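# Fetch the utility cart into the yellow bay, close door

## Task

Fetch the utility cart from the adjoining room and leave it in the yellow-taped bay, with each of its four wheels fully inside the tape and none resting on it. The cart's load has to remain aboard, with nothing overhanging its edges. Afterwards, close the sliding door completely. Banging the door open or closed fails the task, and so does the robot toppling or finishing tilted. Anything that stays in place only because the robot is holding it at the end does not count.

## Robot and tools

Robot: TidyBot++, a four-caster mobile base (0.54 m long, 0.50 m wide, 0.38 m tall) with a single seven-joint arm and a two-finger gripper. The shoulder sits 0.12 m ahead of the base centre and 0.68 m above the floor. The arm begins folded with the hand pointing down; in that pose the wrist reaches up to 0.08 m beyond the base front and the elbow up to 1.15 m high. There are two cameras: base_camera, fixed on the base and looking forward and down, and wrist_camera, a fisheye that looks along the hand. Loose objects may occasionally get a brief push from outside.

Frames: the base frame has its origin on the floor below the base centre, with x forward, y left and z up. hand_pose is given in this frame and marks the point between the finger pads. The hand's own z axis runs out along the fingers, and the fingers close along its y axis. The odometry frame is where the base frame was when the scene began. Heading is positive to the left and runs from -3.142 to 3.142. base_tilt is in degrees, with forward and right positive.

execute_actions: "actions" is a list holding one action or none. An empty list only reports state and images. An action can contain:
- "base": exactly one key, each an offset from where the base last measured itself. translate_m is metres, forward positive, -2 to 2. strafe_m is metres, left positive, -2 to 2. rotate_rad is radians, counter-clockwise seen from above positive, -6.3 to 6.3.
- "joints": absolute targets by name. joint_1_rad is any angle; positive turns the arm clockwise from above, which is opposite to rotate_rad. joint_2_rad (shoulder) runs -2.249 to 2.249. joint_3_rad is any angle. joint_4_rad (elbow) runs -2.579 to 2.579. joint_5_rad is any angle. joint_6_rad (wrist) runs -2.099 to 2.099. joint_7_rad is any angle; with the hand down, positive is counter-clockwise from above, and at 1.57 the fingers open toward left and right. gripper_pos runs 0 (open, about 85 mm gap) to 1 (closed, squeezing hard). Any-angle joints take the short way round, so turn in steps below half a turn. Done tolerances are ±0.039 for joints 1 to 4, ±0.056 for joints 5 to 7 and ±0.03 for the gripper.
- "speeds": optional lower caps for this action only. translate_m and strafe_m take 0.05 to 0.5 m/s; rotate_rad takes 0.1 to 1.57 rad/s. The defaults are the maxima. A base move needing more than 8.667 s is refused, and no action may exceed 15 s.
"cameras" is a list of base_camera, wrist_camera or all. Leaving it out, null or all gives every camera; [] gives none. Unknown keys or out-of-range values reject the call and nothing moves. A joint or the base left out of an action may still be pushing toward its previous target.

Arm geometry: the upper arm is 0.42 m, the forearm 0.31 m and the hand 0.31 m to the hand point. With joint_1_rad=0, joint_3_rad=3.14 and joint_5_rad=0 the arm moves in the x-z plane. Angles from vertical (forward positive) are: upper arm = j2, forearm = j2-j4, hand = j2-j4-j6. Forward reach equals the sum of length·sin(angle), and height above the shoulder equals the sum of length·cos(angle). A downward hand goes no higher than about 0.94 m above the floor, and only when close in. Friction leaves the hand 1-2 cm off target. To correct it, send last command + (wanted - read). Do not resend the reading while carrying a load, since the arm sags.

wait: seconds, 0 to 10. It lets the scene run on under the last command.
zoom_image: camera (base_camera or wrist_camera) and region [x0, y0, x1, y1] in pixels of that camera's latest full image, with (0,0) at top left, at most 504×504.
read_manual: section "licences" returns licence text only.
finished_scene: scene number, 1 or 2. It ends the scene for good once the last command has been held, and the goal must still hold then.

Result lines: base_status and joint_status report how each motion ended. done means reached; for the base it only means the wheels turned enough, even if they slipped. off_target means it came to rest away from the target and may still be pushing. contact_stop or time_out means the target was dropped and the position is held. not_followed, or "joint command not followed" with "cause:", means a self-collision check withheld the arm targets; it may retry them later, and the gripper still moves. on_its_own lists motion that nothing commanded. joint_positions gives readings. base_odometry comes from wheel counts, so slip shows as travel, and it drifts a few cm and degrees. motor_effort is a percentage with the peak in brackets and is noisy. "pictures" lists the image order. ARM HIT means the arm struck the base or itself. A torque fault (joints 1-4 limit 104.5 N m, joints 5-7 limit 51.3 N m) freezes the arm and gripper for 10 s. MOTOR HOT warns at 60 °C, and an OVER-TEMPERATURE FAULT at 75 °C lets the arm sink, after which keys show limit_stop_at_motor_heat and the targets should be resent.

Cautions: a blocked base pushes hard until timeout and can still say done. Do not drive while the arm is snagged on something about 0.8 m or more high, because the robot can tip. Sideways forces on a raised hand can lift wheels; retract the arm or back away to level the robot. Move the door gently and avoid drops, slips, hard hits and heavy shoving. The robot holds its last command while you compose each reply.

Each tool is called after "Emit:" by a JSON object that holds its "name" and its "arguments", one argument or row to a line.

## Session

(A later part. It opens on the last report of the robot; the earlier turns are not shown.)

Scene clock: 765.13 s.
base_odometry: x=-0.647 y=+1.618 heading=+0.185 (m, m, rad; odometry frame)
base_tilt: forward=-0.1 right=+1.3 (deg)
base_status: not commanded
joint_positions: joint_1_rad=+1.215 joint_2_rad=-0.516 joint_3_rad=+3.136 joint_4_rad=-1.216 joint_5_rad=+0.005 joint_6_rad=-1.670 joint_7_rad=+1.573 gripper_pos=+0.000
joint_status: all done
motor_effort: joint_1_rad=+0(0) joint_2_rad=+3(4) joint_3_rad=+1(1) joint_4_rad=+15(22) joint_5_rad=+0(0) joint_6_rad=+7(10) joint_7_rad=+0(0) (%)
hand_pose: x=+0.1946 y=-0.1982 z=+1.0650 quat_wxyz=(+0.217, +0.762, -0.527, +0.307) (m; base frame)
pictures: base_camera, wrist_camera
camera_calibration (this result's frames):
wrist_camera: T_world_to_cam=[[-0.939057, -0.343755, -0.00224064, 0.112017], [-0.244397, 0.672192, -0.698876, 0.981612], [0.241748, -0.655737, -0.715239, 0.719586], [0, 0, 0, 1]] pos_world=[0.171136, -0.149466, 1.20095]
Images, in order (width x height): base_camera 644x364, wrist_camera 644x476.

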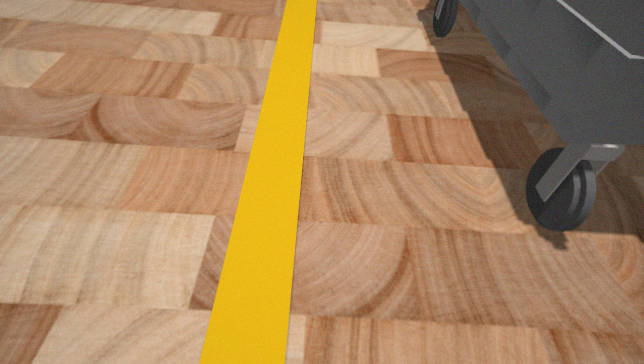

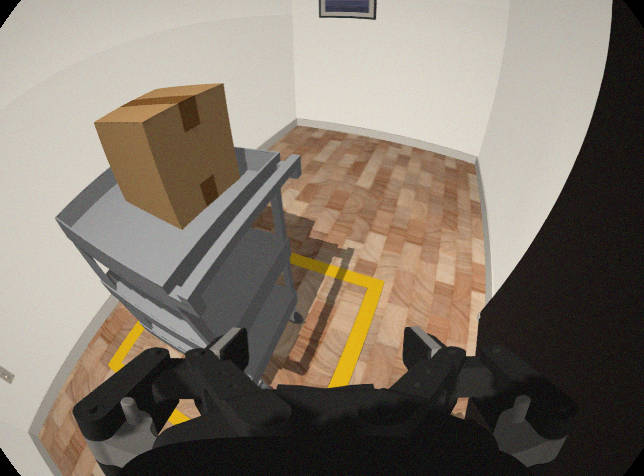

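Emit:
{"name": "execute_actions", "arguments": {
  "actions": []
}}

Scene clock: 787.93 s.
base_odometry: x=-0.647 y=+1.618 heading=+0.185 (m, m, rad; odometry frame)
base_tilt: forward=-0.1 right=+1.3 (deg)
base_status: not commanded
joint_positions: joint_1_rad=+1.215 joint_2_rad=-0.515 joint_3_rad=+3.136 joint_4_rad=-1.216 joint_5_rad=+0.005 joint_6_rad=-1.670 joint_7_rad=+1.573 gripper_pos=+0.000
joint_status: all done
motor_effort: joint_1_rad=+0(0) joint_2_rad=+3(4) joint_3_rad=+0(1) joint_4_rad=+16(22) joint_5_rad=-1(0) joint_6_rad=+7(10) joint_7_rad=+0(0) (%)
hand_pose: x=+0.1947 y=-0.1983 z=+1.0649 quat_wxyz=(+0.217, +0.762, -0.527, +0.307) (m; base frame)
pictures: base_camera, wrist_camera
camera_calibration (this result's frames):
wrist_camera: T_world_to_cam=[[-0.939057, -0.343754, -0.00223895, 0.112016], [-0.244465, 0.672372, -0.69868, 0.981486], [0.241679, -0.655553, -0.715431, 0.719725], [0, 0, 0, 1]] pos_world=[0.171186, -0.1496, 1.20091]
Images, in order (width x height): base_camera 644x364, wrist_camera 644x476.

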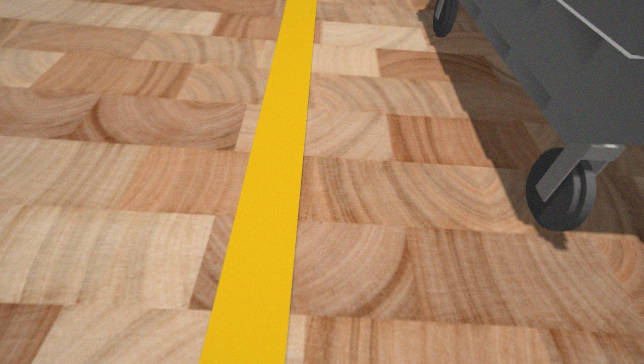

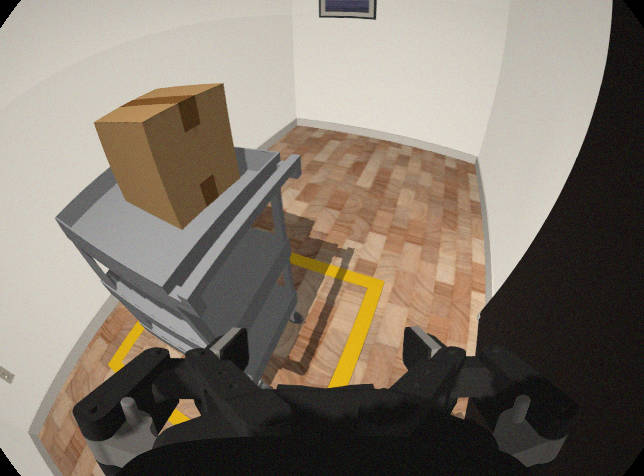

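Emit:
{"name": "finished_scene", "arguments": {
  "scene": 1
}}

The scene is finished: the task was done.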